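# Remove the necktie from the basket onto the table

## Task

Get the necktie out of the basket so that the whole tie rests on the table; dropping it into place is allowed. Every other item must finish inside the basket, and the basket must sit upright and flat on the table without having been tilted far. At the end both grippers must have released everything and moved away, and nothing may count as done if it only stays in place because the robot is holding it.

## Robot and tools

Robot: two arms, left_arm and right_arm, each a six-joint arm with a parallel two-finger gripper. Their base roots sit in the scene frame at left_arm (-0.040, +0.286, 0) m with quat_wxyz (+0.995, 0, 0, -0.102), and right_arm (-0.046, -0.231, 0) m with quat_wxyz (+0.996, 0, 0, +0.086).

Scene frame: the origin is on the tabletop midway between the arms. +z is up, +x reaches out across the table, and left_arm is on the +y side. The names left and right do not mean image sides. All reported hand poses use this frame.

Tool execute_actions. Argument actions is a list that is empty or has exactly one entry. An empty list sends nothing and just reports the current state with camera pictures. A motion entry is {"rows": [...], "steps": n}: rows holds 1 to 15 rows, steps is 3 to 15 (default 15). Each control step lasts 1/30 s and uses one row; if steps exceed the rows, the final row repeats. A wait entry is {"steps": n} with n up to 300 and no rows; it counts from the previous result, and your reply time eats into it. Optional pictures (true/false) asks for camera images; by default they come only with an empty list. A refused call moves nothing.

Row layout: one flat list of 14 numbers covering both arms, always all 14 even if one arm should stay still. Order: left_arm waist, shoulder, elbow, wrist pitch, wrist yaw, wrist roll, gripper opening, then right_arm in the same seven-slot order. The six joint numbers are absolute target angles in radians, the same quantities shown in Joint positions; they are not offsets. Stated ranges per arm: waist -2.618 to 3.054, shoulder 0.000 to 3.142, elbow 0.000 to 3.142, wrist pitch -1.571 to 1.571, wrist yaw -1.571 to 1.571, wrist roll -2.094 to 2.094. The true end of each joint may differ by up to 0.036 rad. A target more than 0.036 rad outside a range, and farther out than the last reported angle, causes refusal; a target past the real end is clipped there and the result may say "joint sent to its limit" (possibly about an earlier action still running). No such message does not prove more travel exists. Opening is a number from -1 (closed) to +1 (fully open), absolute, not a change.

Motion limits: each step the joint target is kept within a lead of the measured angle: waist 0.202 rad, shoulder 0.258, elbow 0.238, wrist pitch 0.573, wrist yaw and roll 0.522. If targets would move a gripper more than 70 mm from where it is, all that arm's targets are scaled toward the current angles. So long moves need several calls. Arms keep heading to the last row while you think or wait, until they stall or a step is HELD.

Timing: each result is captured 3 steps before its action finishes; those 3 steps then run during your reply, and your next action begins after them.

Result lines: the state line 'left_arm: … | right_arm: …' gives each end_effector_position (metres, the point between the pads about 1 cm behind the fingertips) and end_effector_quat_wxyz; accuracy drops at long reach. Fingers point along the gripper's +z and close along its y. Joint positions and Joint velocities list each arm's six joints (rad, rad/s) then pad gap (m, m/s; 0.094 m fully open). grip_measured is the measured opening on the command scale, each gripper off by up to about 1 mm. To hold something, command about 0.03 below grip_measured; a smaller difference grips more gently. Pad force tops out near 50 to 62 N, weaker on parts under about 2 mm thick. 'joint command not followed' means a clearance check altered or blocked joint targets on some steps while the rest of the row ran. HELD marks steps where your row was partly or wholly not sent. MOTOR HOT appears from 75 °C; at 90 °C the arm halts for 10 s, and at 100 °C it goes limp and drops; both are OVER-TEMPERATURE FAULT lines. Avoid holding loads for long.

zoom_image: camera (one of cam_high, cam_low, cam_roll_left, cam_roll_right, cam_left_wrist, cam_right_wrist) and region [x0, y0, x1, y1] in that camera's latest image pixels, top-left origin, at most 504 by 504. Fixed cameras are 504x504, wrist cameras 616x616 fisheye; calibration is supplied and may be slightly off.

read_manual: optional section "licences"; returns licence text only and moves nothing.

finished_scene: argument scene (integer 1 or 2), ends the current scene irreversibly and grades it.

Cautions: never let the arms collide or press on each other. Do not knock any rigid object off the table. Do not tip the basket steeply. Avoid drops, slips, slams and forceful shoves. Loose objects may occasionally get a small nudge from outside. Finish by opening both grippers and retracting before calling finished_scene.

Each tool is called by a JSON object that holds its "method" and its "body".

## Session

{"method": "execute_actions", "body": {"actions": []}}

Scene clock: 0.00 s of 5400.00 s.
left_arm: end_effector_position=(+0.3289, +0.2093, +0.4131) grip_measured=+1.000 end_effector_quat_wxyz=(+0.709, +0.074, +0.697, -0.072) | right_arm: end_effector_position=(+0.3272, -0.1595, +0.4002) grip_measured=+1.000 end_effector_quat_wxyz=(+0.696, -0.064, +0.711, +0.070)
Joint positions: left_arm=[-0.005  1.032  1.047  0.001 -0.002  0.005  0.094] | right_arm=[ 0.014  1.039  1.036 -0.017 -0.004  0.01   0.094]
Joint velocities: left_arm=[ 0.007  0.007 -0.022 -0.051 -0.007 -0.037  0.   ] | right_arm=[-0.012  0.002  0.012 -0.007  0.066  0.022  0.   ]
Motor temperatures (°C, as the motors report them): left_arm=[26 26 26 26 26 24] | right_arm=[26 23 26 24 26 24]

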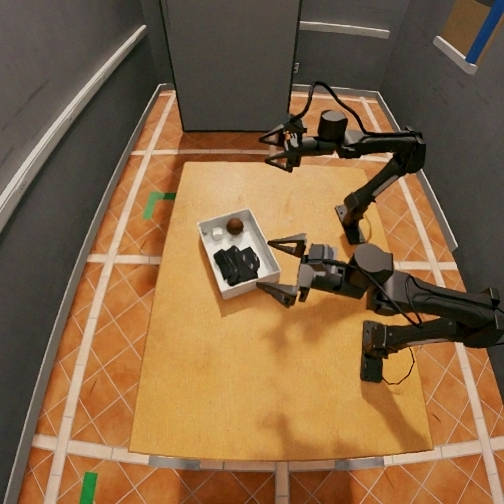

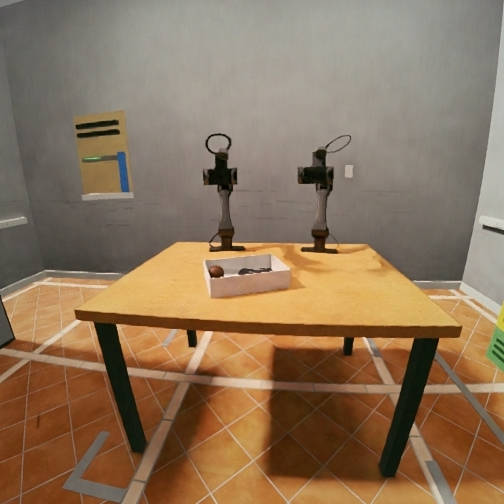

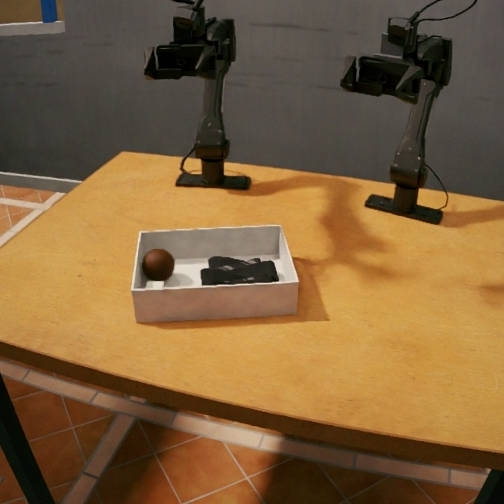

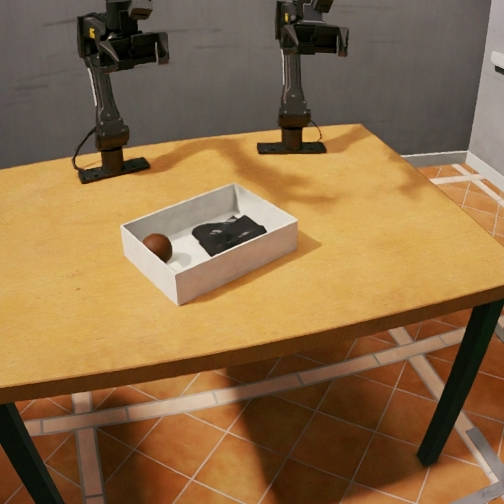

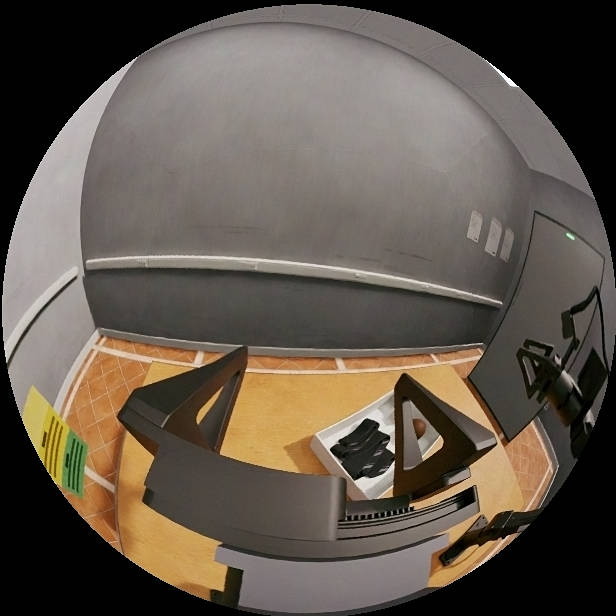

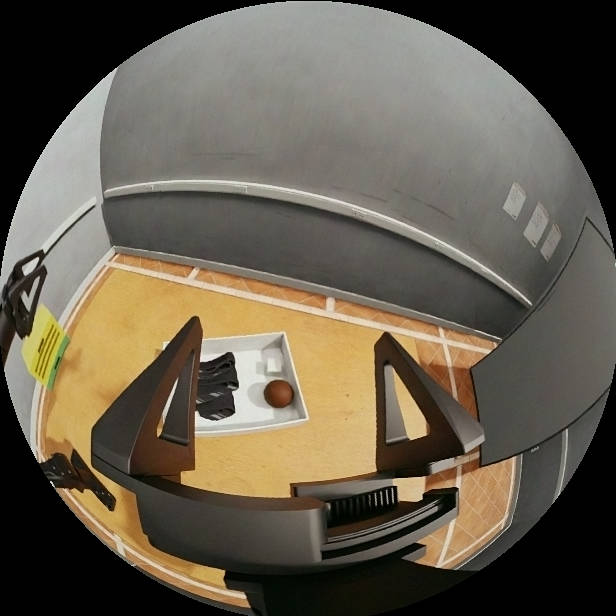

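{"method": "zoom_image", "body": {"camera": "cam_high", "region": [190, 200, 295, 305]}}

{"method": "zoom_image", "body": {"camera": "cam_roll_right", "region": [110, 170, 310, 310]}}

{"method": "zoom_image", "body": {"camera": "cam_left_wrist", "region": [300, 380, 450, 510]}}

{"method": "zoom_image", "body": {"camera": "cam_right_wrist", "region": [150, 320, 320, 450]}}

Region (190, 200, 295, 305) of cam_high's 504x504 image, scaled by 4.800, with more detail than that image has.

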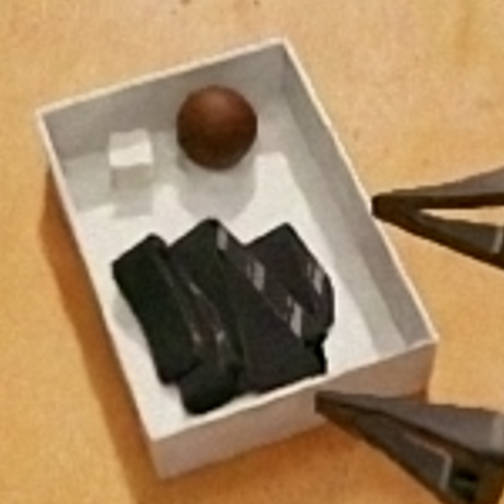

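Region (110, 170, 310, 310) of cam_roll_right's 504x504 image, scaled by 2.520, with more detail than that image has; it fills the top 353 rows of this view, and the rest is white.

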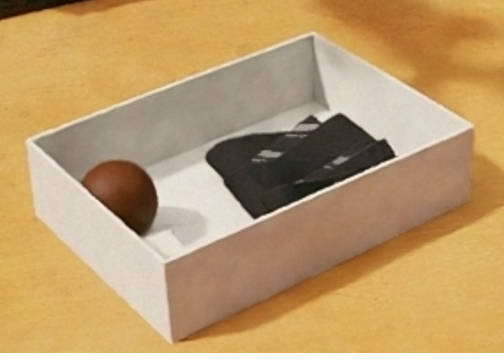

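Region (300, 380, 450, 510) of cam_left_wrist's 616x616 image, scaled by 3.360, with more detail than that image has; it fills the top 437 rows of this view, and the rest is white.

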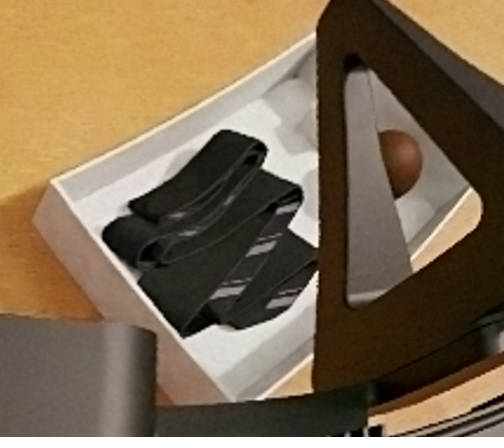

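Region (150, 320, 320, 450) of cam_right_wrist's 616x616 image, scaled by 2.965, with more detail than that image has; it fills the top 385 rows of this view, and the rest is white.

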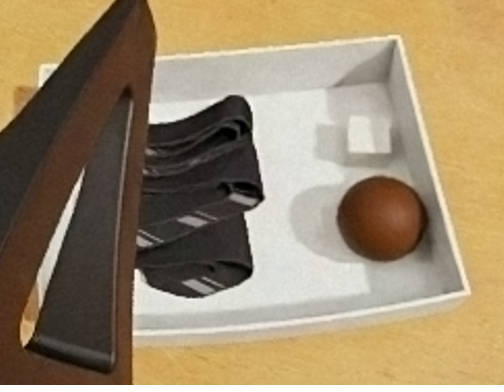

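{"method": "execute_actions", "body": {"actions": [{"rows": [[-0.006,1.035,1.050,-0.002,-0.001,0.007,1,0.013,1.039,1.036,-0.017,-0.004,0.01,1],[-0.008,1.046,1.060,-0.011,0.001,0.012,1,0.011,1.039,1.036,-0.017,-0.004,0.01,1],[-0.012,1.063,1.076,-0.027,0.005,0.021,1,0.008,1.039,1.036,-0.017,-0.004,0.01,1],[-0.018,1.087,1.097,-0.048,0.010,0.033,1,0.003,1.039,1.036,-0.017,-0.004,0.01,1],[-0.025,1.118,1.125,-0.074,0.017,0.048,1,-0.004,1.039,1.036,-0.017,-0.004,0.01,1],[-0.033,1.154,1.159,-0.107,0.025,0.066,1,-0.011,1.039,1.036,-0.017,-0.004,0.01,1],[-0.043,1.196,1.197,-0.144,0.035,0.087,1,-0.020,1.039,1.036,-0.017,-0.004,0.01,1],[-0.054,1.243,1.240,-0.185,0.045,0.111,1,-0.030,1.039,1.036,-0.017,-0.004,0.01,1],[-0.066,1.295,1.288,-0.231,0.057,0.137,1,-0.040,1.039,1.036,-0.017,-0.004,0.01,1],[-0.079,1.352,1.339,-0.281,0.069,0.166,1,-0.052,1.039,1.036,-0.017,-0.004,0.01,1],[-0.092,1.411,1.393,-0.333,0.083,0.195,1,-0.064,1.039,1.036,-0.017,-0.004,0.01,1],[-0.107,1.474,1.451,-0.388,0.096,0.227,1,-0.077,1.039,1.036,-0.017,-0.004,0.01,1],[-0.122,1.538,1.510,-0.445,0.111,0.259,1,-0.091,1.039,1.036,-0.017,-0.004,0.01,1],[-0.137,1.604,1.570,-0.503,0.126,0.292,1,-0.104,1.039,1.036,-0.017,-0.004,0.01,1],[-0.153,1.671,1.631,-0.562,0.141,0.326,1,-0.118,1.039,1.036,-0.017,-0.004,0.01,1]], "steps": 15}]}}

{"method": "execute_actions", "body": {"actions": [{"rows": [[-0.168,1.738,1.692,-0.621,0.155,0.360,1,-0.132,1.039,1.036,-0.017,-0.004,0.01,1],[-0.183,1.804,1.752,-0.679,0.170,0.393,1,-0.145,1.039,1.036,-0.017,-0.004,0.01,1],[-0.198,1.868,1.811,-0.736,0.185,0.425,1,-0.159,1.039,1.036,-0.017,-0.004,0.01,1],[-0.213,1.931,1.869,-0.791,0.198,0.457,1,-0.172,1.039,1.036,-0.017,-0.004,0.01,1],[-0.226,1.991,1.923,-0.844,0.212,0.487,1,-0.184,1.039,1.036,-0.017,-0.004,0.01,1],[-0.239,2.047,1.974,-0.893,0.224,0.515,1,-0.196,1.039,1.036,-0.017,-0.004,0.01,1],[-0.251,2.099,2.022,-0.939,0.236,0.541,1,-0.206,1.039,1.036,-0.017,-0.004,0.01,1],[-0.262,2.146,2.065,-0.980,0.246,0.565,1,-0.216,1.039,1.036,-0.017,-0.004,0.01,1],[-0.272,2.188,2.103,-1.017,0.256,0.586,1,-0.225,1.039,1.036,-0.017,-0.004,0.01,1],[-0.280,2.224,2.137,-1.050,0.264,0.604,1,-0.232,1.039,1.036,-0.017,-0.004,0.01,1],[-0.287,2.255,2.165,-1.076,0.271,0.619,1,-0.239,1.039,1.036,-0.017,-0.004,0.01,1],[-0.293,2.279,2.186,-1.097,0.276,0.631,1,-0.244,1.039,1.036,-0.017,-0.004,0.01,1],[-0.297,2.296,2.202,-1.113,0.280,0.640,1,-0.247,1.039,1.036,-0.017,-0.004,0.01,1],[-0.299,2.307,2.212,-1.122,0.282,0.645,1,-0.249,1.039,1.036,-0.017,-0.004,0.01,1],[-0.300,2.310,2.215,-1.125,0.283,0.647,1,-0.250,1.039,1.036,-0.017,-0.004,0.01,1]], "steps": 15}]}}

{"method": "execute_actions", "body": {"actions": [{"steps": 14}], "pictures": true}}

Scene clock: 2.50 s of 5400.00 s.
left_arm: end_effector_position=(+0.3939, +0.1575, +0.3814) grip_measured=+1.000 end_effector_quat_wxyz=(+0.626, +0.166, +0.759, -0.065) | right_arm: end_effector_position=(+0.3308, -0.1819, +0.4010) grip_measured=+1.000 end_effector_quat_wxyz=(+0.699, -0.043, +0.712, +0.049)
Joint positions: left_arm=[-0.069  1.358  1.344 -0.197  0.044  0.122  0.094] | right_arm=[-0.046  1.039  1.036 -0.014 -0.004  0.01   0.094]
Joint velocities: left_arm=[-0.369  1.663  1.59  -1.121  0.33   0.637  0.   ] | right_arm=[-0.339  0.037 -0.007  0.051 -0.022  0.051  0.   ]
Motor temperatures (°C, as the motors report them): left_arm=[26 26 27 27 26 24] | right_arm=[26 23 27 25 26 24]
Steps of this call (steps 1 to 63: nothing new was sent; steps 64 to 75: the first 12 steps of this action). Readings (joint positions):
64: left_arm=[-0.005 1.032 1.047 0.001 -0.002 0.005] | right_arm=[0.014 1.039 1.036 -0.017 -0.004 0.010]
65: left_arm=[-0.005 1.032 1.047 0.001 -0.002 0.005] | right_arm=[0.014 1.039 1.036 -0.016 -0.004 0.010]
67: left_arm=[-0.005 1.041 1.052 -0.005 -0.001 0.009] | right_arm=[0.014 1.039 1.036 -0.015 -0.004 0.010]
71: left_arm=[-0.023 1.153 1.152 -0.071 0.011 0.045] | right_arm=[-0.004 1.039 1.036 -0.014 -0.004 0.010]
75: the state above

Scene clock: 3.00 s of 5400.00 s.
left_arm: end_effector_position=(+0.4343, -0.0039, +0.1336) grip_measured=+1.000 end_effector_quat_wxyz=(+0.251, +0.492, +0.827, -0.103) | right_arm: end_effector_position=(+0.3336, -0.2496, +0.4010) grip_measured=+1.000 end_effector_quat_wxyz=(+0.701, +0.021, +0.713, -0.014)
Joint positions: left_arm=[-0.274  2.251  2.103 -0.919  0.228  0.536  0.094] | right_arm=[-0.225  1.039  1.036 -0.014 -0.004  0.01   0.094]
Joint velocities: left_arm=[-0.242  1.013  0.725 -1.194  0.256  0.623  0.   ] | right_arm=[-0.183 -0.017 -0.007 -0.037 -0.066  0.037  0.   ]
Motor temperatures (°C, as the motors report them): left_arm=[26 26 27 27 26 24] | right_arm=[26 23 27 25 26 24]
Steps of this call (steps 1 to 3: the last 3 steps of your previous action; steps 4 to 15: the first 12 steps of this action). Readings (joint positions):
4: left_arm=[-0.126 1.613 1.580 -0.374 0.091 0.229] | right_arm=[-0.100 1.039 1.036 -0.014 -0.004 0.010]
5: left_arm=[-0.141 1.680 1.641 -0.424 0.104 0.259] | right_arm=[-0.113 1.039 1.036 -0.014 -0.004 0.010]
7: left_arm=[-0.171 1.815 1.759 -0.528 0.131 0.320] | right_arm=[-0.141 1.039 1.036 -0.014 -0.004 0.010]
11: left_arm=[-0.228 2.066 1.965 -0.737 0.184 0.439] | right_arm=[-0.190 1.039 1.036 -0.014 -0.004 0.010]
15: the state above

Scene clock: 3.47 s of 5400.00 s.
left_arm: end_effector_position=(+0.4005, -0.0098, +0.1034) grip_measured=+1.000 end_effector_quat_wxyz=(+0.165, +0.545, +0.813, -0.122) | right_arm: end_effector_position=(+0.3333, -0.2556, +0.4010) grip_measured=+1.000 end_effector_quat_wxyz=(+0.701, +0.026, +0.713, -0.019)
Joint positions: left_arm=[-0.299  2.333  2.186 -1.106  0.27   0.634  0.094] | right_arm=[-0.24   1.039  1.036 -0.014 -0.004  0.01   0.094]
Joint velocities: left_arm=[-0.007 -0.007 -0.032 -0.081  0.007 -0.037  0.   ] | right_arm=[-0.017  0.017 -0.002 -0.007  0.051 -0.037  0.   ]
Motor temperatures (°C, as the motors report them): left_arm=[26 27 27 27 26 24] | right_arm=[26 23 27 25 26 24]
Kept back: nothing.
Steps of this call (steps 1 to 3: the last 3 steps of your previous action; steps 4 to 14: the robot went on to your last target). Readings (joint positions):
1: left_arm=[-0.282 2.283 2.125 -0.956 0.236 0.555] | right_arm=[-0.231 1.039 1.036 -0.014 -0.004 0.010]
2: left_arm=[-0.289 2.307 2.141 -0.988 0.243 0.572] | right_arm=[-0.235 1.039 1.036 -0.014 -0.004 0.010]
4: left_arm=[-0.298 2.334 2.158 -1.038 0.255 0.596] | right_arm=[-0.240 1.039 1.036 -0.014 -0.004 0.010]
8: left_arm=[-0.299 2.338 2.175 -1.093 0.264 0.622] | right_arm=[-0.240 1.039 1.036 -0.014 -0.004 0.010]
14: the state above
camera_calibration (this result's frames):
cam_left_wrist: T_world_to_cam=[[-0.838174, -0.544791, 0.0258291, 0.333993], [-0.540646, 0.836172, 0.0922977, 0.256796], [-0.0718805, 0.0633972, -0.995396, 0.244485], [0, 0, 0, 1]] pos_world=[0.436353, -0.0482688, 0.211031]
cam_right_wrist: T_world_to_cam=[[-0.113869, -0.970717, 0.211524, -0.302582], [-0.775447, -0.0462551, -0.629716, 0.517041], [0.621061, -0.235731, -0.747472, 0.131137], [0, 0, 0, 1]] pos_world=[0.28504, -0.238893, 0.487614]

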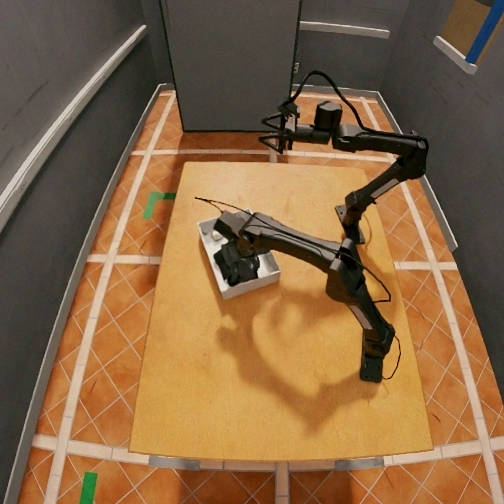

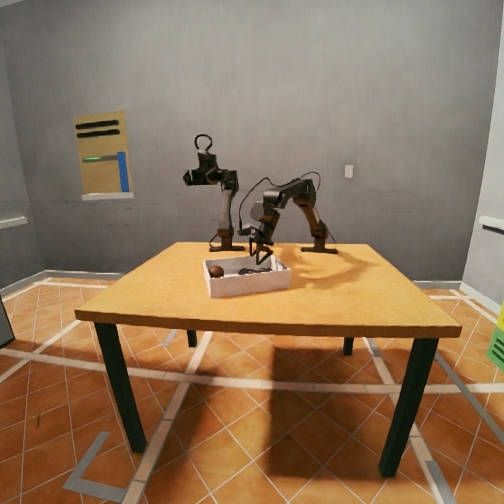

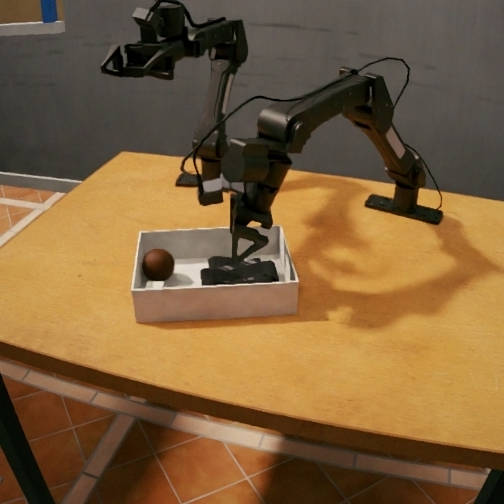

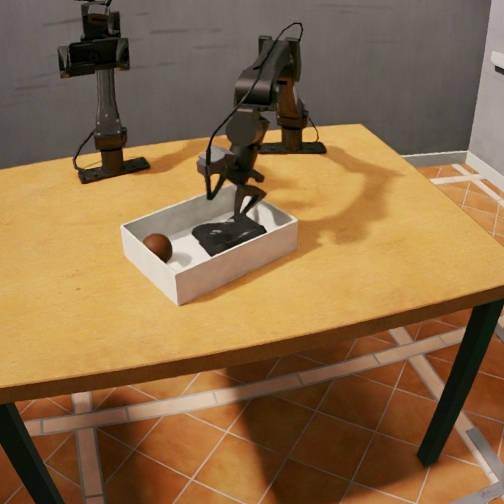

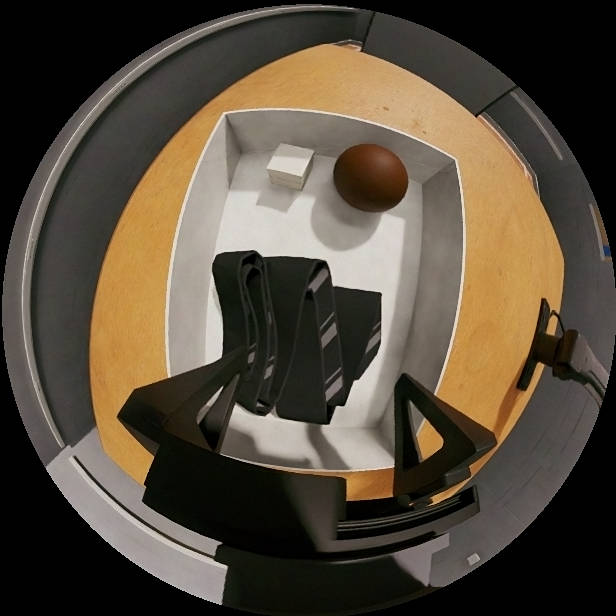

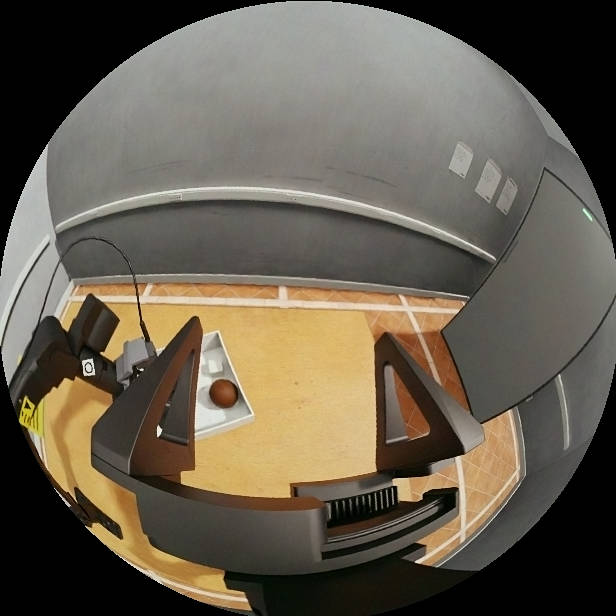

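{"method": "zoom_image", "body": {"camera": "cam_left_wrist", "region": [190, 230, 430, 450]}}

Region (190, 230, 430, 450) of cam_left_wrist's 616x616 image, scaled by 2.100, with more detail than that image has; it fills the top 462 rows of this view, and the rest is white.

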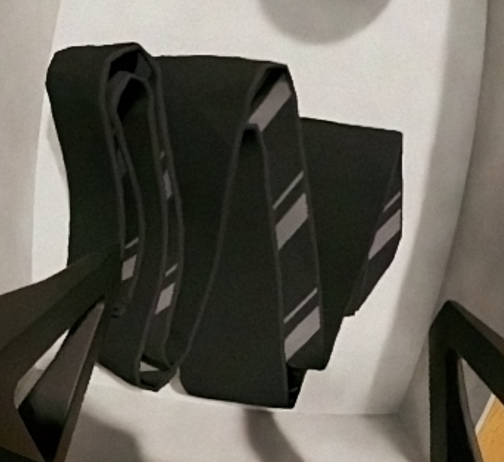

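{"method": "execute_actions", "body": {"actions": [{"rows": [[-0.290,2.333,2.175,-1.090,0.285,0.652,1,-0.25,1.039,1.036,-0.017,-0.004,0.01,1],[-0.280,2.336,2.160,-1.060,0.287,0.657,1,-0.25,1.039,1.036,-0.017,-0.004,0.01,1],[-0.272,2.339,2.140,-1.030,0.289,0.662,1,-0.25,1.039,1.036,-0.017,-0.004,0.01,1],[-0.266,2.342,2.117,-1.000,0.290,0.666,1,-0.25,1.039,1.036,-0.017,-0.004,0.01,1],[-0.264,2.345,2.092,-0.972,0.290,0.668,1,-0.25,1.039,1.036,-0.017,-0.004,0.01,1],[-0.264,2.348,2.067,-0.945,0.290,0.668,1,-0.25,1.039,1.036,-0.017,-0.004,0.01,1],[-0.264,2.351,2.042,-0.918,0.290,0.668,1,-0.25,1.039,1.036,-0.017,-0.004,0.01,1],[-0.264,2.354,2.018,-0.892,0.290,0.668,1,-0.25,1.039,1.036,-0.017,-0.004,0.01,1],[-0.264,2.356,1.996,-0.870,0.290,0.668,1,-0.25,1.039,1.036,-0.017,-0.004,0.01,1],[-0.264,2.358,1.977,-0.852,0.290,0.668,1,-0.25,1.039,1.036,-0.017,-0.004,0.01,1],[-0.264,2.360,1.962,-0.840,0.290,0.668,1,-0.25,1.039,1.036,-0.017,-0.004,0.01,1],[-0.264,2.360,1.952,-0.832,0.290,0.668,1,-0.25,1.039,1.036,-0.017,-0.004,0.01,1]], "steps": 15}]}}

{"method": "execute_actions", "body": {"actions": [{"steps": 12}], "pictures": true}}

Scene clock: 5.03 s of 5400.00 s.
left_arm: end_effector_position=(+0.4068, +0.0031, +0.0422) grip_measured=+1.000 end_effector_quat_wxyz=(+0.158, +0.544, +0.815, -0.123) | right_arm: end_effector_position=(+0.3333, -0.2556, +0.4010) grip_measured=+1.000 end_effector_quat_wxyz=(+0.701, +0.026, +0.713, -0.019)
Joint positions: left_arm=[-0.269  2.355  1.987 -0.906  0.279  0.661  0.094] | right_arm=[-0.24   1.039  1.036 -0.014 -0.004  0.01   0.094]
Joint velocities: left_arm=[ 0.007  0.046 -0.418  0.784  0.051  0.212  0.   ] | right_arm=[ 0.002  0.002 -0.022  0.066 -0.037  0.007  0.   ]
Motor temperatures (°C, as the motors report them): left_arm=[26 27 27 27 26 24] | right_arm=[26 23 27 26 26 24]
Steps of this call (steps 1 to 30: the robot went on to your last target; steps 31 to 35: nothing new was sent; steps 36 to 47: the first 12 steps of this action). Readings (joint positions):
36: left_arm=[-0.299 2.333 2.186 -1.113 0.271 0.640] | right_arm=[-0.240 1.039 1.036 -0.014 -0.004 0.010]
37: left_arm=[-0.299 2.333 2.184 -1.107 0.272 0.641] | right_arm=[-0.240 1.039 1.036 -0.014 -0.004 0.010]
39: left_arm=[-0.295 2.333 2.165 -1.076 0.277 0.647] | right_arm=[-0.240 1.039 1.036 -0.014 -0.004 0.010]
43: left_arm=[-0.277 2.335 2.076 -0.988 0.279 0.655] | right_arm=[-0.240 1.039 1.036 -0.014 -0.004 0.010]
47: the state above

Scene clock: 5.43 s of 5400.00 s.
left_arm: end_effector_position=(+0.4171, -0.0023, +0.0435) grip_measured=+1.000 end_effector_quat_wxyz=(+0.186, +0.546, +0.808, -0.120) | right_arm: end_effector_position=(+0.3333, -0.2556, +0.4010) grip_measured=+1.000 end_effector_quat_wxyz=(+0.701, +0.026, +0.713, -0.019)
Joint positions: left_arm=[-0.269  2.353  1.97  -0.837  0.28   0.665  0.094] | right_arm=[-0.24   1.039  1.036 -0.014 -0.004  0.01   0.094]
Joint velocities: left_arm=[-0.002  0.007 -0.012  0.022 -0.007 -0.051  0.   ] | right_arm=[-0.002  0.007 -0.007 -0.051 -0.037  0.007  0.   ]
Motor temperatures (°C, as the motors report them): left_arm=[26 28 27 27 26 24] | right_arm=[26 23 27 26 26 24]
Kept back: nothing.
Steps of this call (steps 1 to 3: the last 3 steps of your previous action; steps 4 to 12: the robot went on to your last target). Readings (joint positions):
1: left_arm=[-0.269 2.355 1.982 -0.885 0.279 0.665] | right_arm=[-0.240 1.039 1.036 -0.014 -0.004 0.010]
2: left_arm=[-0.269 2.352 1.982 -0.869 0.279 0.665] | right_arm=[-0.240 1.039 1.036 -0.014 -0.004 0.010]
4: left_arm=[-0.269 2.352 1.978 -0.852 0.280 0.665] | right_arm=[-0.240 1.039 1.036 -0.014 -0.004 0.010]
8: left_arm=[-0.269 2.353 1.970 -0.839 0.280 0.665] | right_arm=[-0.240 1.039 1.036 -0.014 -0.004 0.010]
12: the state above
camera_calibration (this result's frames):
cam_left_wrist: T_world_to_cam=[[-0.839409, -0.543474, 0.00528923, 0.354944], [-0.542371, 0.838253, 0.0562723, 0.26736], [-0.0350163, 0.0443668, -0.998401, 0.170314], [0, 0, 0, 1]] pos_world=[0.448916, -0.0387684, 0.153119]
cam_right_wrist: T_world_to_cam=[[-0.113869, -0.970717, 0.211524, -0.302582], [-0.775447, -0.0462551, -0.629716, 0.517041], [0.621061, -0.235731, -0.747472, 0.131137], [0, 0, 0, 1]] pos_world=[0.28504, -0.238893, 0.487614]

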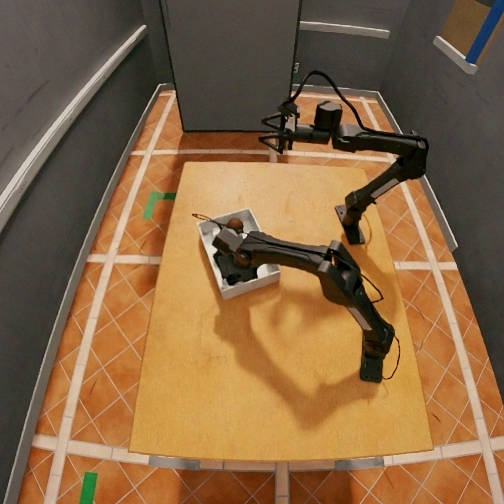

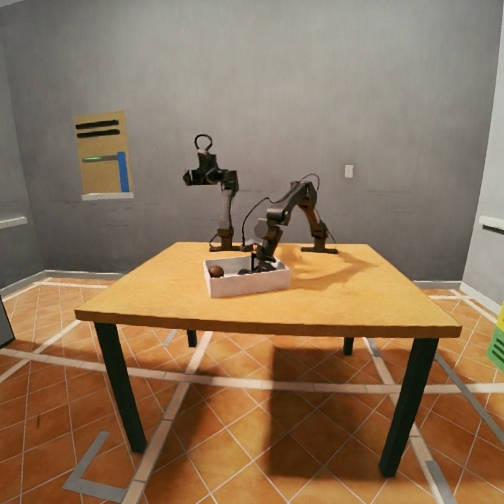

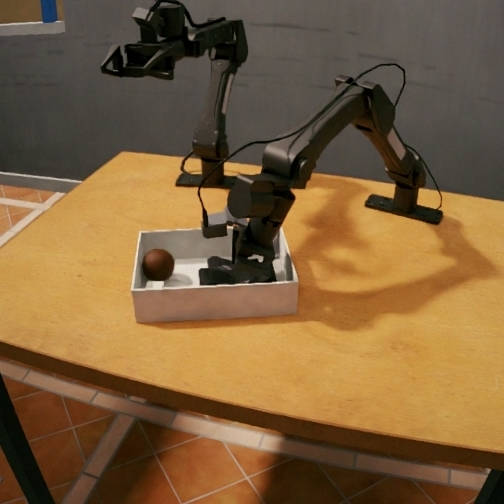

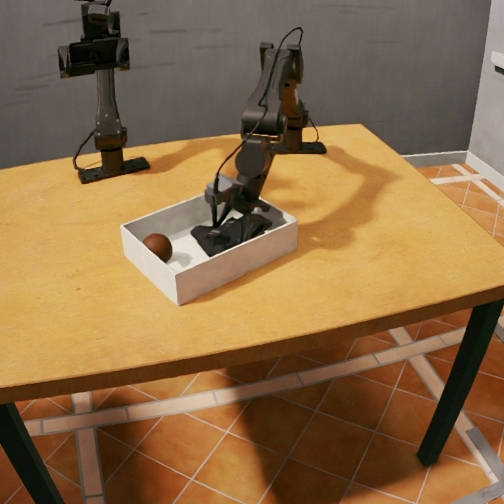

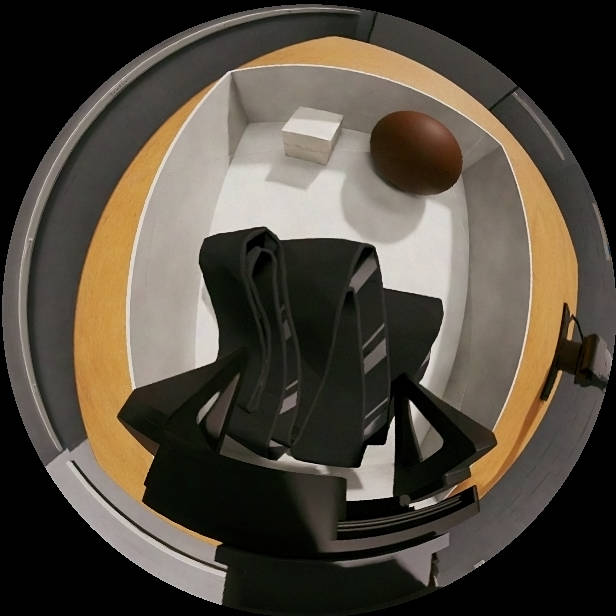

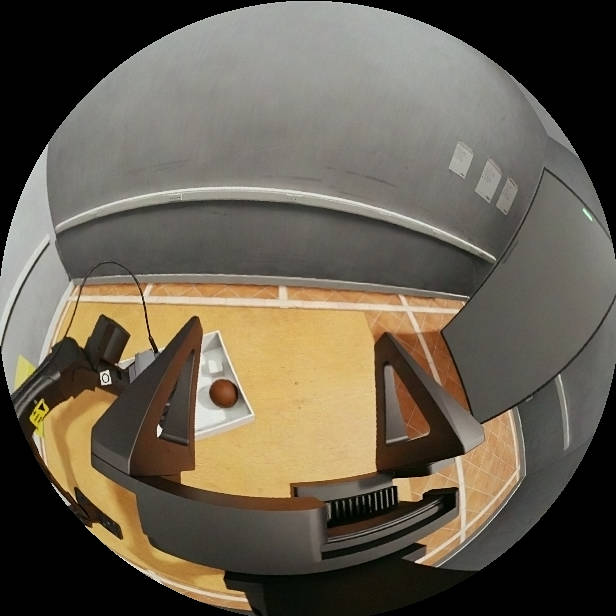

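{"method": "zoom_image", "body": {"camera": "cam_roll_right", "region": [170, 170, 310, 290]}}

{"method": "zoom_image", "body": {"camera": "cam_high", "region": [190, 210, 295, 305]}}

{"method": "zoom_image", "body": {"camera": "cam_left_wrist", "region": [120, 220, 500, 500]}}

Region (170, 170, 310, 290) of cam_roll_right's 504x504 image, scaled by 3.600, with more detail than that image has; it fills the top 432 rows of this view, and the rest is white.

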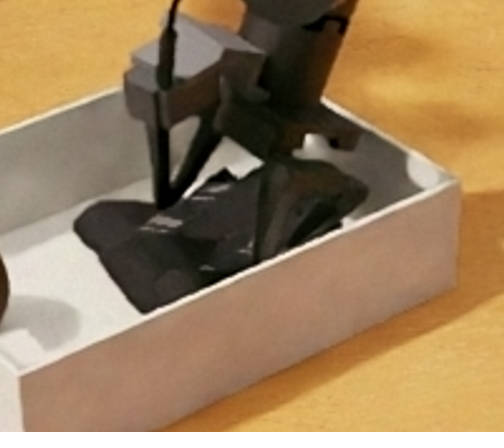

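Region (190, 210, 295, 305) of cam_high's 504x504 image, scaled by 4.800, with more detail than that image has; it fills the top 456 rows of this view, and the rest is white.

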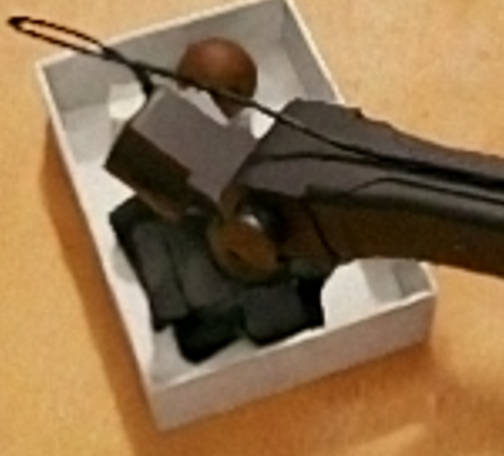

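Region (120, 220, 500, 500) of cam_left_wrist's 616x616 image, scaled by 1.326, with more detail than that image has; it fills the top 371 rows of this view, and the rest is white.

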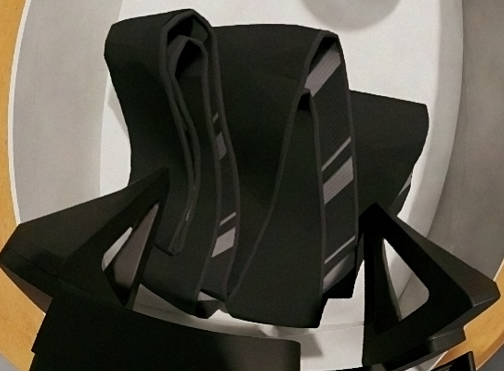

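{"method": "execute_actions", "body": {"actions": [{"rows": [[-0.264,2.360,1.944,-0.827,0.290,0.668,1,-0.25,1.039,1.036,-0.017,-0.004,0.01,1],[-0.264,2.360,1.936,-0.822,0.290,0.668,1,-0.25,1.039,1.036,-0.017,-0.004,0.01,1],[-0.264,2.360,1.928,-0.817,0.290,0.668,1,-0.25,1.039,1.036,-0.017,-0.004,0.01,1]], "steps": 12}], "pictures": true}}

Scene clock: 5.90 s of 5400.00 s.
left_arm: end_effector_position=(+0.4190, -0.0033, +0.0407) grip_measured=+1.000 end_effector_quat_wxyz=(+0.191, +0.546, +0.807, -0.120) | right_arm: end_effector_position=(+0.3333, -0.2556, +0.4011) grip_measured=+1.000 end_effector_quat_wxyz=(+0.701, +0.026, +0.713, -0.019)
Joint positions: left_arm=[-0.269  2.353  1.955 -0.81   0.28   0.665  0.094] | right_arm=[-0.24   1.039  1.036 -0.013 -0.004  0.01   0.094]
Joint velocities: left_arm=[-0.017  0.012 -0.017  0.051 -0.022  0.11   0.   ] | right_arm=[-0.002 -0.002 -0.012 -0.037  0.051  0.022  0.   ]
Motor temperatures (°C, as the motors report them): left_arm=[26 28 27 27 26 24] | right_arm=[26 23 27 26 26 24]
Steps of this call (steps 1 to 5: the robot went on to your last target; steps 6 to 14: the first 9 steps of this action). Readings (joint positions):
6: left_arm=[-0.269 2.353 1.969 -0.836 0.280 0.665] | right_arm=[-0.240 1.039 1.036 -0.014 -0.004 0.010]
7: left_arm=[-0.269 2.353 1.966 -0.832 0.280 0.665] | right_arm=[-0.240 1.039 1.036 -0.014 -0.004 0.010]
9: left_arm=[-0.269 2.353 1.959 -0.822 0.280 0.665] | right_arm=[-0.240 1.039 1.036 -0.013 -0.004 0.010]
13: left_arm=[-0.269 2.353 1.955 -0.811 0.280 0.665] | right_arm=[-0.240 1.039 1.036 -0.013 -0.004 0.010]
14: the state above
camera_calibration (this result's frames):
cam_left_wrist: T_world_to_cam=[[-0.839434, -0.543461, -0.000615435, 0.35626], [-0.542909, 0.838529, 0.0460404, 0.269981], [-0.0245051, 0.038982, -0.998939, 0.163218], [0, 0, 0, 1]] pos_world=[0.449632, -0.0391352, 0.150834]
cam_right_wrist: T_world_to_cam=[[-0.11395, -0.970711, 0.211506, -0.302567], [-0.775207, -0.0462716, -0.63001, 0.517136], [0.621345, -0.23575, -0.74723, 0.131009], [0, 0, 0, 1]] pos_world=[0.285008, -0.238891, 0.48769]

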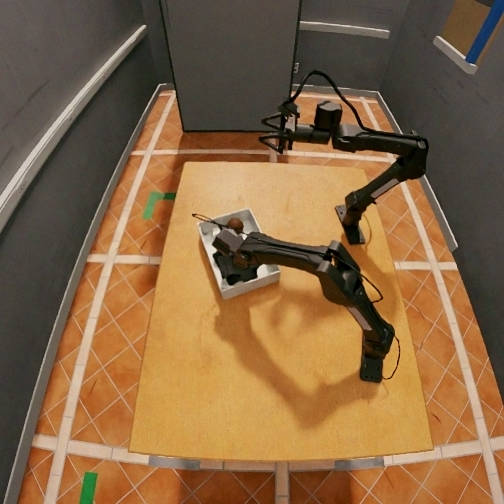

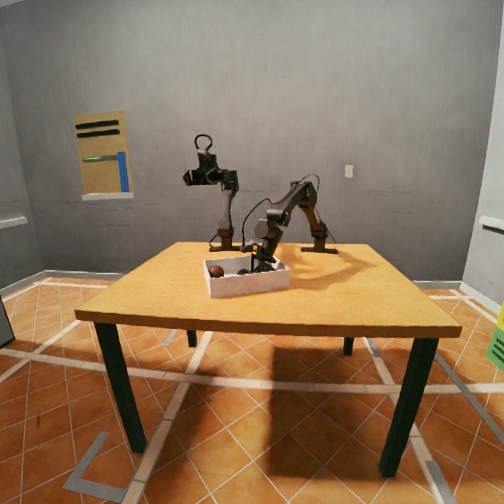

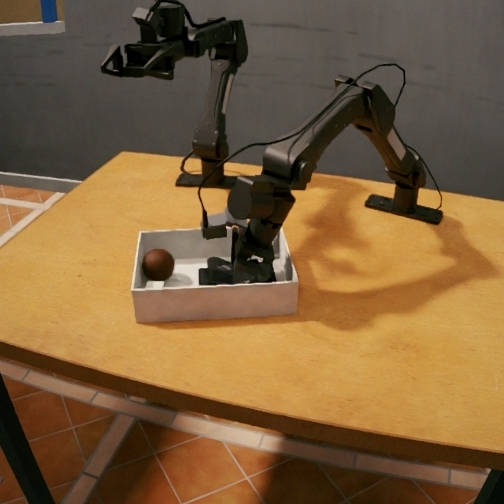

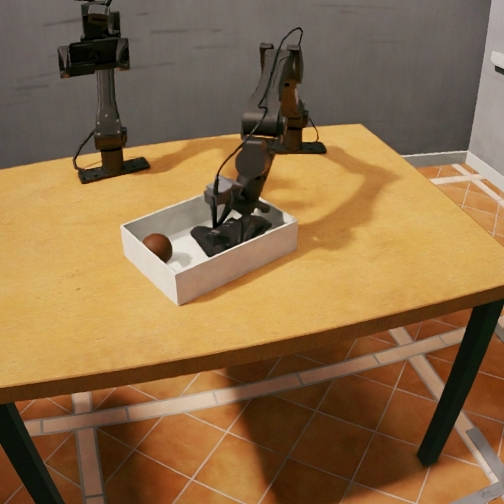

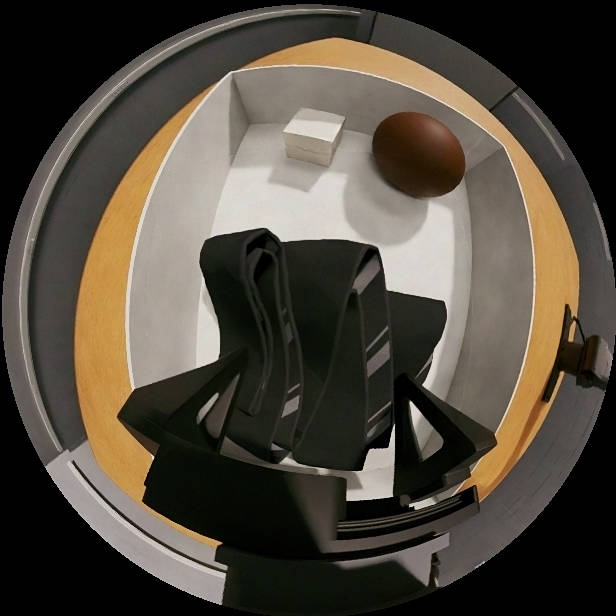

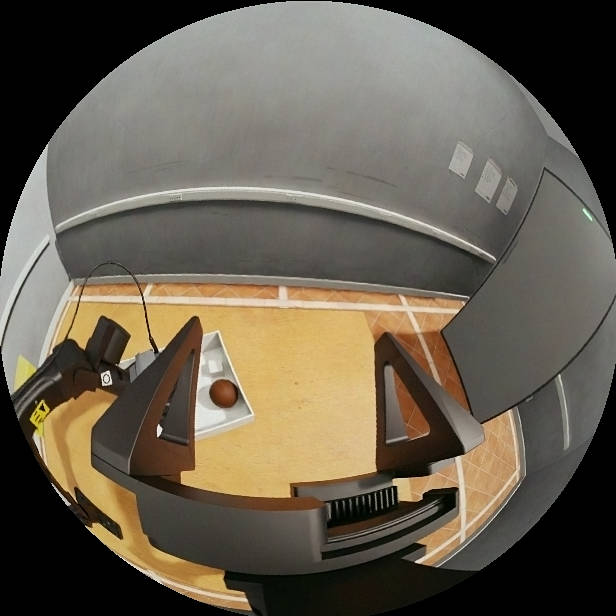

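{"method": "execute_actions", "body": {"actions": [{"rows": [[-0.264,2.360,1.928,-0.817,0.290,0.668,0.87,-0.25,1.039,1.036,-0.017,-0.004,0.01,1],[-0.264,2.360,1.928,-0.817,0.290,0.668,0.74,-0.25,1.039,1.036,-0.017,-0.004,0.01,1],[-0.264,2.360,1.928,-0.817,0.290,0.668,0.61,-0.25,1.039,1.036,-0.017,-0.004,0.01,1],[-0.264,2.360,1.928,-0.817,0.290,0.668,0.48,-0.25,1.039,1.036,-0.017,-0.004,0.01,1],[-0.264,2.360,1.928,-0.817,0.290,0.668,0.35,-0.25,1.039,1.036,-0.017,-0.004,0.01,1],[-0.264,2.360,1.928,-0.817,0.290,0.668,0.22,-0.25,1.039,1.036,-0.017,-0.004,0.01,1],[-0.264,2.360,1.928,-0.817,0.290,0.668,0.09,-0.25,1.039,1.036,-0.017,-0.004,0.01,1],[-0.264,2.360,1.928,-0.817,0.290,0.668,-0.04,-0.25,1.039,1.036,-0.017,-0.004,0.01,1],[-0.264,2.360,1.928,-0.817,0.290,0.668,-0.16,-0.25,1.039,1.036,-0.017,-0.004,0.01,1],[-0.264,2.360,1.928,-0.817,0.290,0.668,-0.28,-0.25,1.039,1.036,-0.017,-0.004,0.01,1],[-0.264,2.360,1.928,-0.817,0.290,0.668,-0.39,-0.25,1.039,1.036,-0.017,-0.004,0.01,1],[-0.264,2.360,1.928,-0.817,0.290,0.668,-0.48,-0.25,1.039,1.036,-0.017,-0.004,0.01,1],[-0.264,2.358,1.935,-0.817,0.290,0.668,-0.55,-0.25,1.039,1.036,-0.017,-0.004,0.01,1],[-0.264,2.356,1.942,-0.817,0.290,0.668,-0.60,-0.25,1.039,1.036,-0.017,-0.004,0.01,1],[-0.264,2.354,1.950,-0.817,0.290,0.668,-0.65,-0.25,1.039,1.036,-0.017,-0.004,0.01,1]], "steps": 15}]}}

{"method": "execute_actions", "body": {"actions": [{"steps": 8}], "pictures": true}}

Scene clock: 6.67 s of 5400.00 s.
left_arm: end_effector_position=(+0.4246, -0.0068, +0.0433) grip_measured=-0.426 end_effector_quat_wxyz=(+0.206, +0.547, +0.803, -0.119) | right_arm: end_effector_position=(+0.3333, -0.2556, +0.4011) grip_measured=+1.000 end_effector_quat_wxyz=(+0.701, +0.026, +0.713, -0.019)
Joint positions: left_arm=[-0.269  2.353  1.954 -0.779  0.284  0.666  0.027] | right_arm=[-0.24   1.039  1.036 -0.013 -0.004  0.01   0.094]
Joint velocities: left_arm=[ 0.007 -0.007 -0.002  0.081  0.095 -0.022 -0.09 ] | right_arm=[-0.022 -0.007  0.002 -0.051 -0.095 -0.007  0.   ]
Motor temperatures (°C, as the motors report them): left_arm=[26 28 27 27 26 24] | right_arm=[26 23 27 26 26 24]
Steps of this call (steps 1 to 3: the last 3 steps of your previous action; steps 4 to 11: the robot went on to your last target; steps 12 to 23: the first 12 steps of this action). Readings (joint positions):
12: left_arm=[-0.269 2.353 1.954 -0.807 0.280 0.665] | right_arm=[-0.240 1.039 1.036 -0.013 -0.004 0.010]
13: left_arm=[-0.269 2.353 1.954 -0.804 0.280 0.665] | right_arm=[-0.240 1.039 1.036 -0.013 -0.004 0.010]
15: left_arm=[-0.269 2.353 1.954 -0.800 0.280 0.665] | right_arm=[-0.240 1.039 1.036 -0.013 -0.004 0.010]
19: left_arm=[-0.269 2.353 1.954 -0.788 0.283 0.665] | right_arm=[-0.240 1.039 1.036 -0.013 -0.004 0.010]
23: the state above

Scene clock: 6.93 s of 5400.00 s.
left_arm: end_effector_position=(+0.4272, -0.0084, +0.0509) grip_measured=-0.628 end_effector_quat_wxyz=(+0.216, +0.547, +0.800, -0.119) | right_arm: end_effector_position=(+0.3333, -0.2556, +0.4011) grip_measured=+1.000 end_effector_quat_wxyz=(+0.701, +0.026, +0.713, -0.019)
Joint positions: left_arm=[-0.269  2.34   1.954 -0.77   0.285  0.666  0.017] | right_arm=[-0.24   1.039  1.036 -0.013 -0.004  0.01   0.094]
Joint velocities: left_arm=[-0.022  0.007 -0.007 -0.051  0.037 -0.11  -0.001] | right_arm=[ 0.012 -0.022  0.002  0.051  0.081 -0.051  0.   ]
Motor temperatures (°C, as the motors report them): left_arm=[26 28 27 27 26 24] | right_arm=[26 23 27 26 26 24]
Kept back: nothing.
Steps of this call (steps 1 to 3: the last 3 steps of your previous action; steps 4 to 8: the robot went on to your last target). Readings (joint positions):
1: left_arm=[-0.269 2.350 1.954 -0.776 0.284 0.666] | right_arm=[-0.240 1.039 1.036 -0.013 -0.004 0.010]
2: left_arm=[-0.269 2.346 1.954 -0.772 0.284 0.666] | right_arm=[-0.240 1.039 1.036 -0.013 -0.004 0.010]
4: left_arm=[-0.269 2.340 1.954 -0.770 0.284 0.666] | right_arm=[-0.240 1.039 1.036 -0.013 -0.004 0.010]
8: the state above
camera_calibration (this result's frames):
cam_left_wrist: T_world_to_cam=[[-0.840036, -0.542041, -0.0230618, 0.361787], [-0.542165, 0.840271, -0.0010163, 0.280291], [0.019929, 0.0116496, -0.999734, 0.154667], [0, 0, 0, 1]] pos_world=[0.452795, -0.041219, 0.163254]
cam_right_wrist: T_world_to_cam=[[-0.11395, -0.970711, 0.211506, -0.302567], [-0.775207, -0.0462716, -0.63001, 0.517136], [0.621345, -0.23575, -0.74723, 0.131009], [0, 0, 0, 1]] pos_world=[0.285008, -0.238891, 0.48769]

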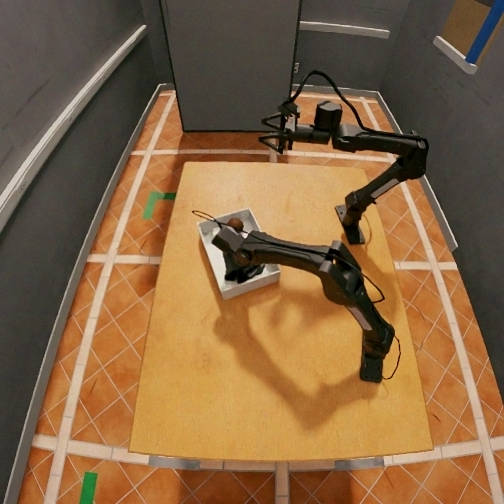

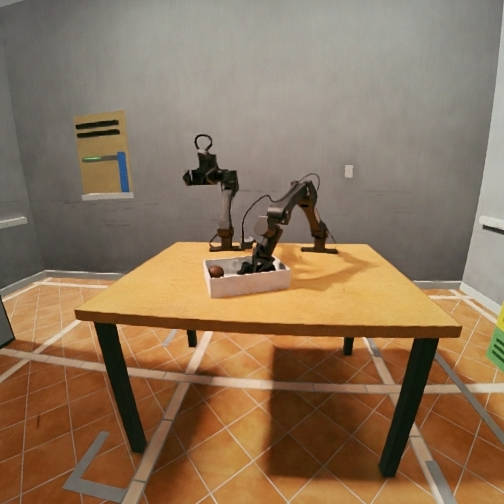

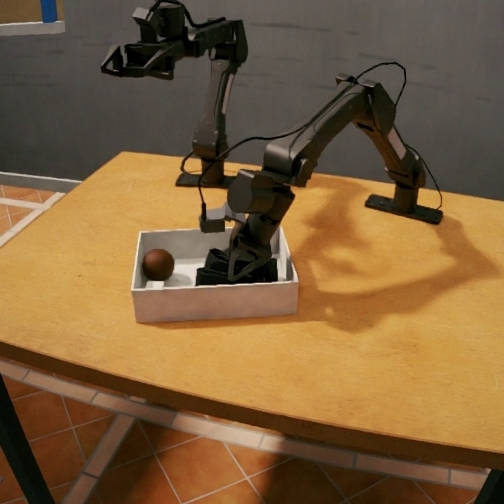

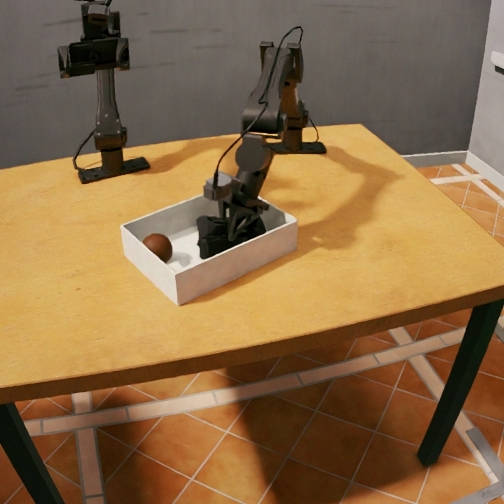

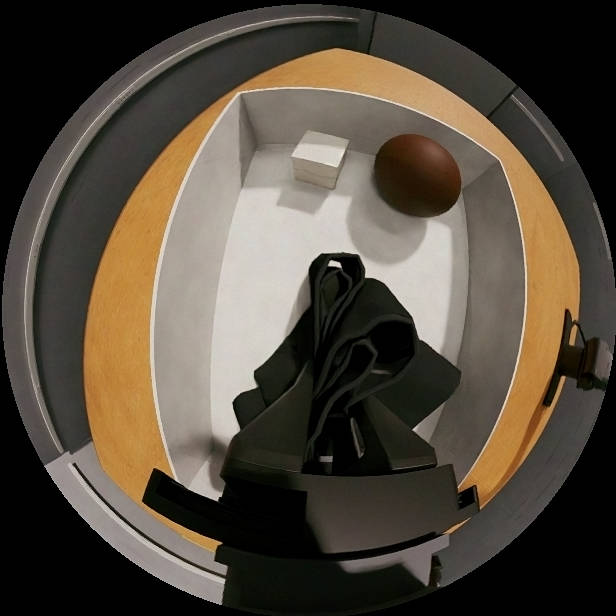

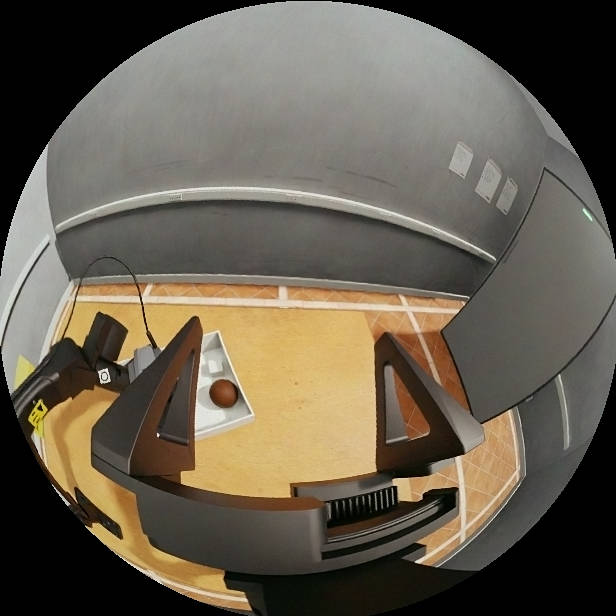

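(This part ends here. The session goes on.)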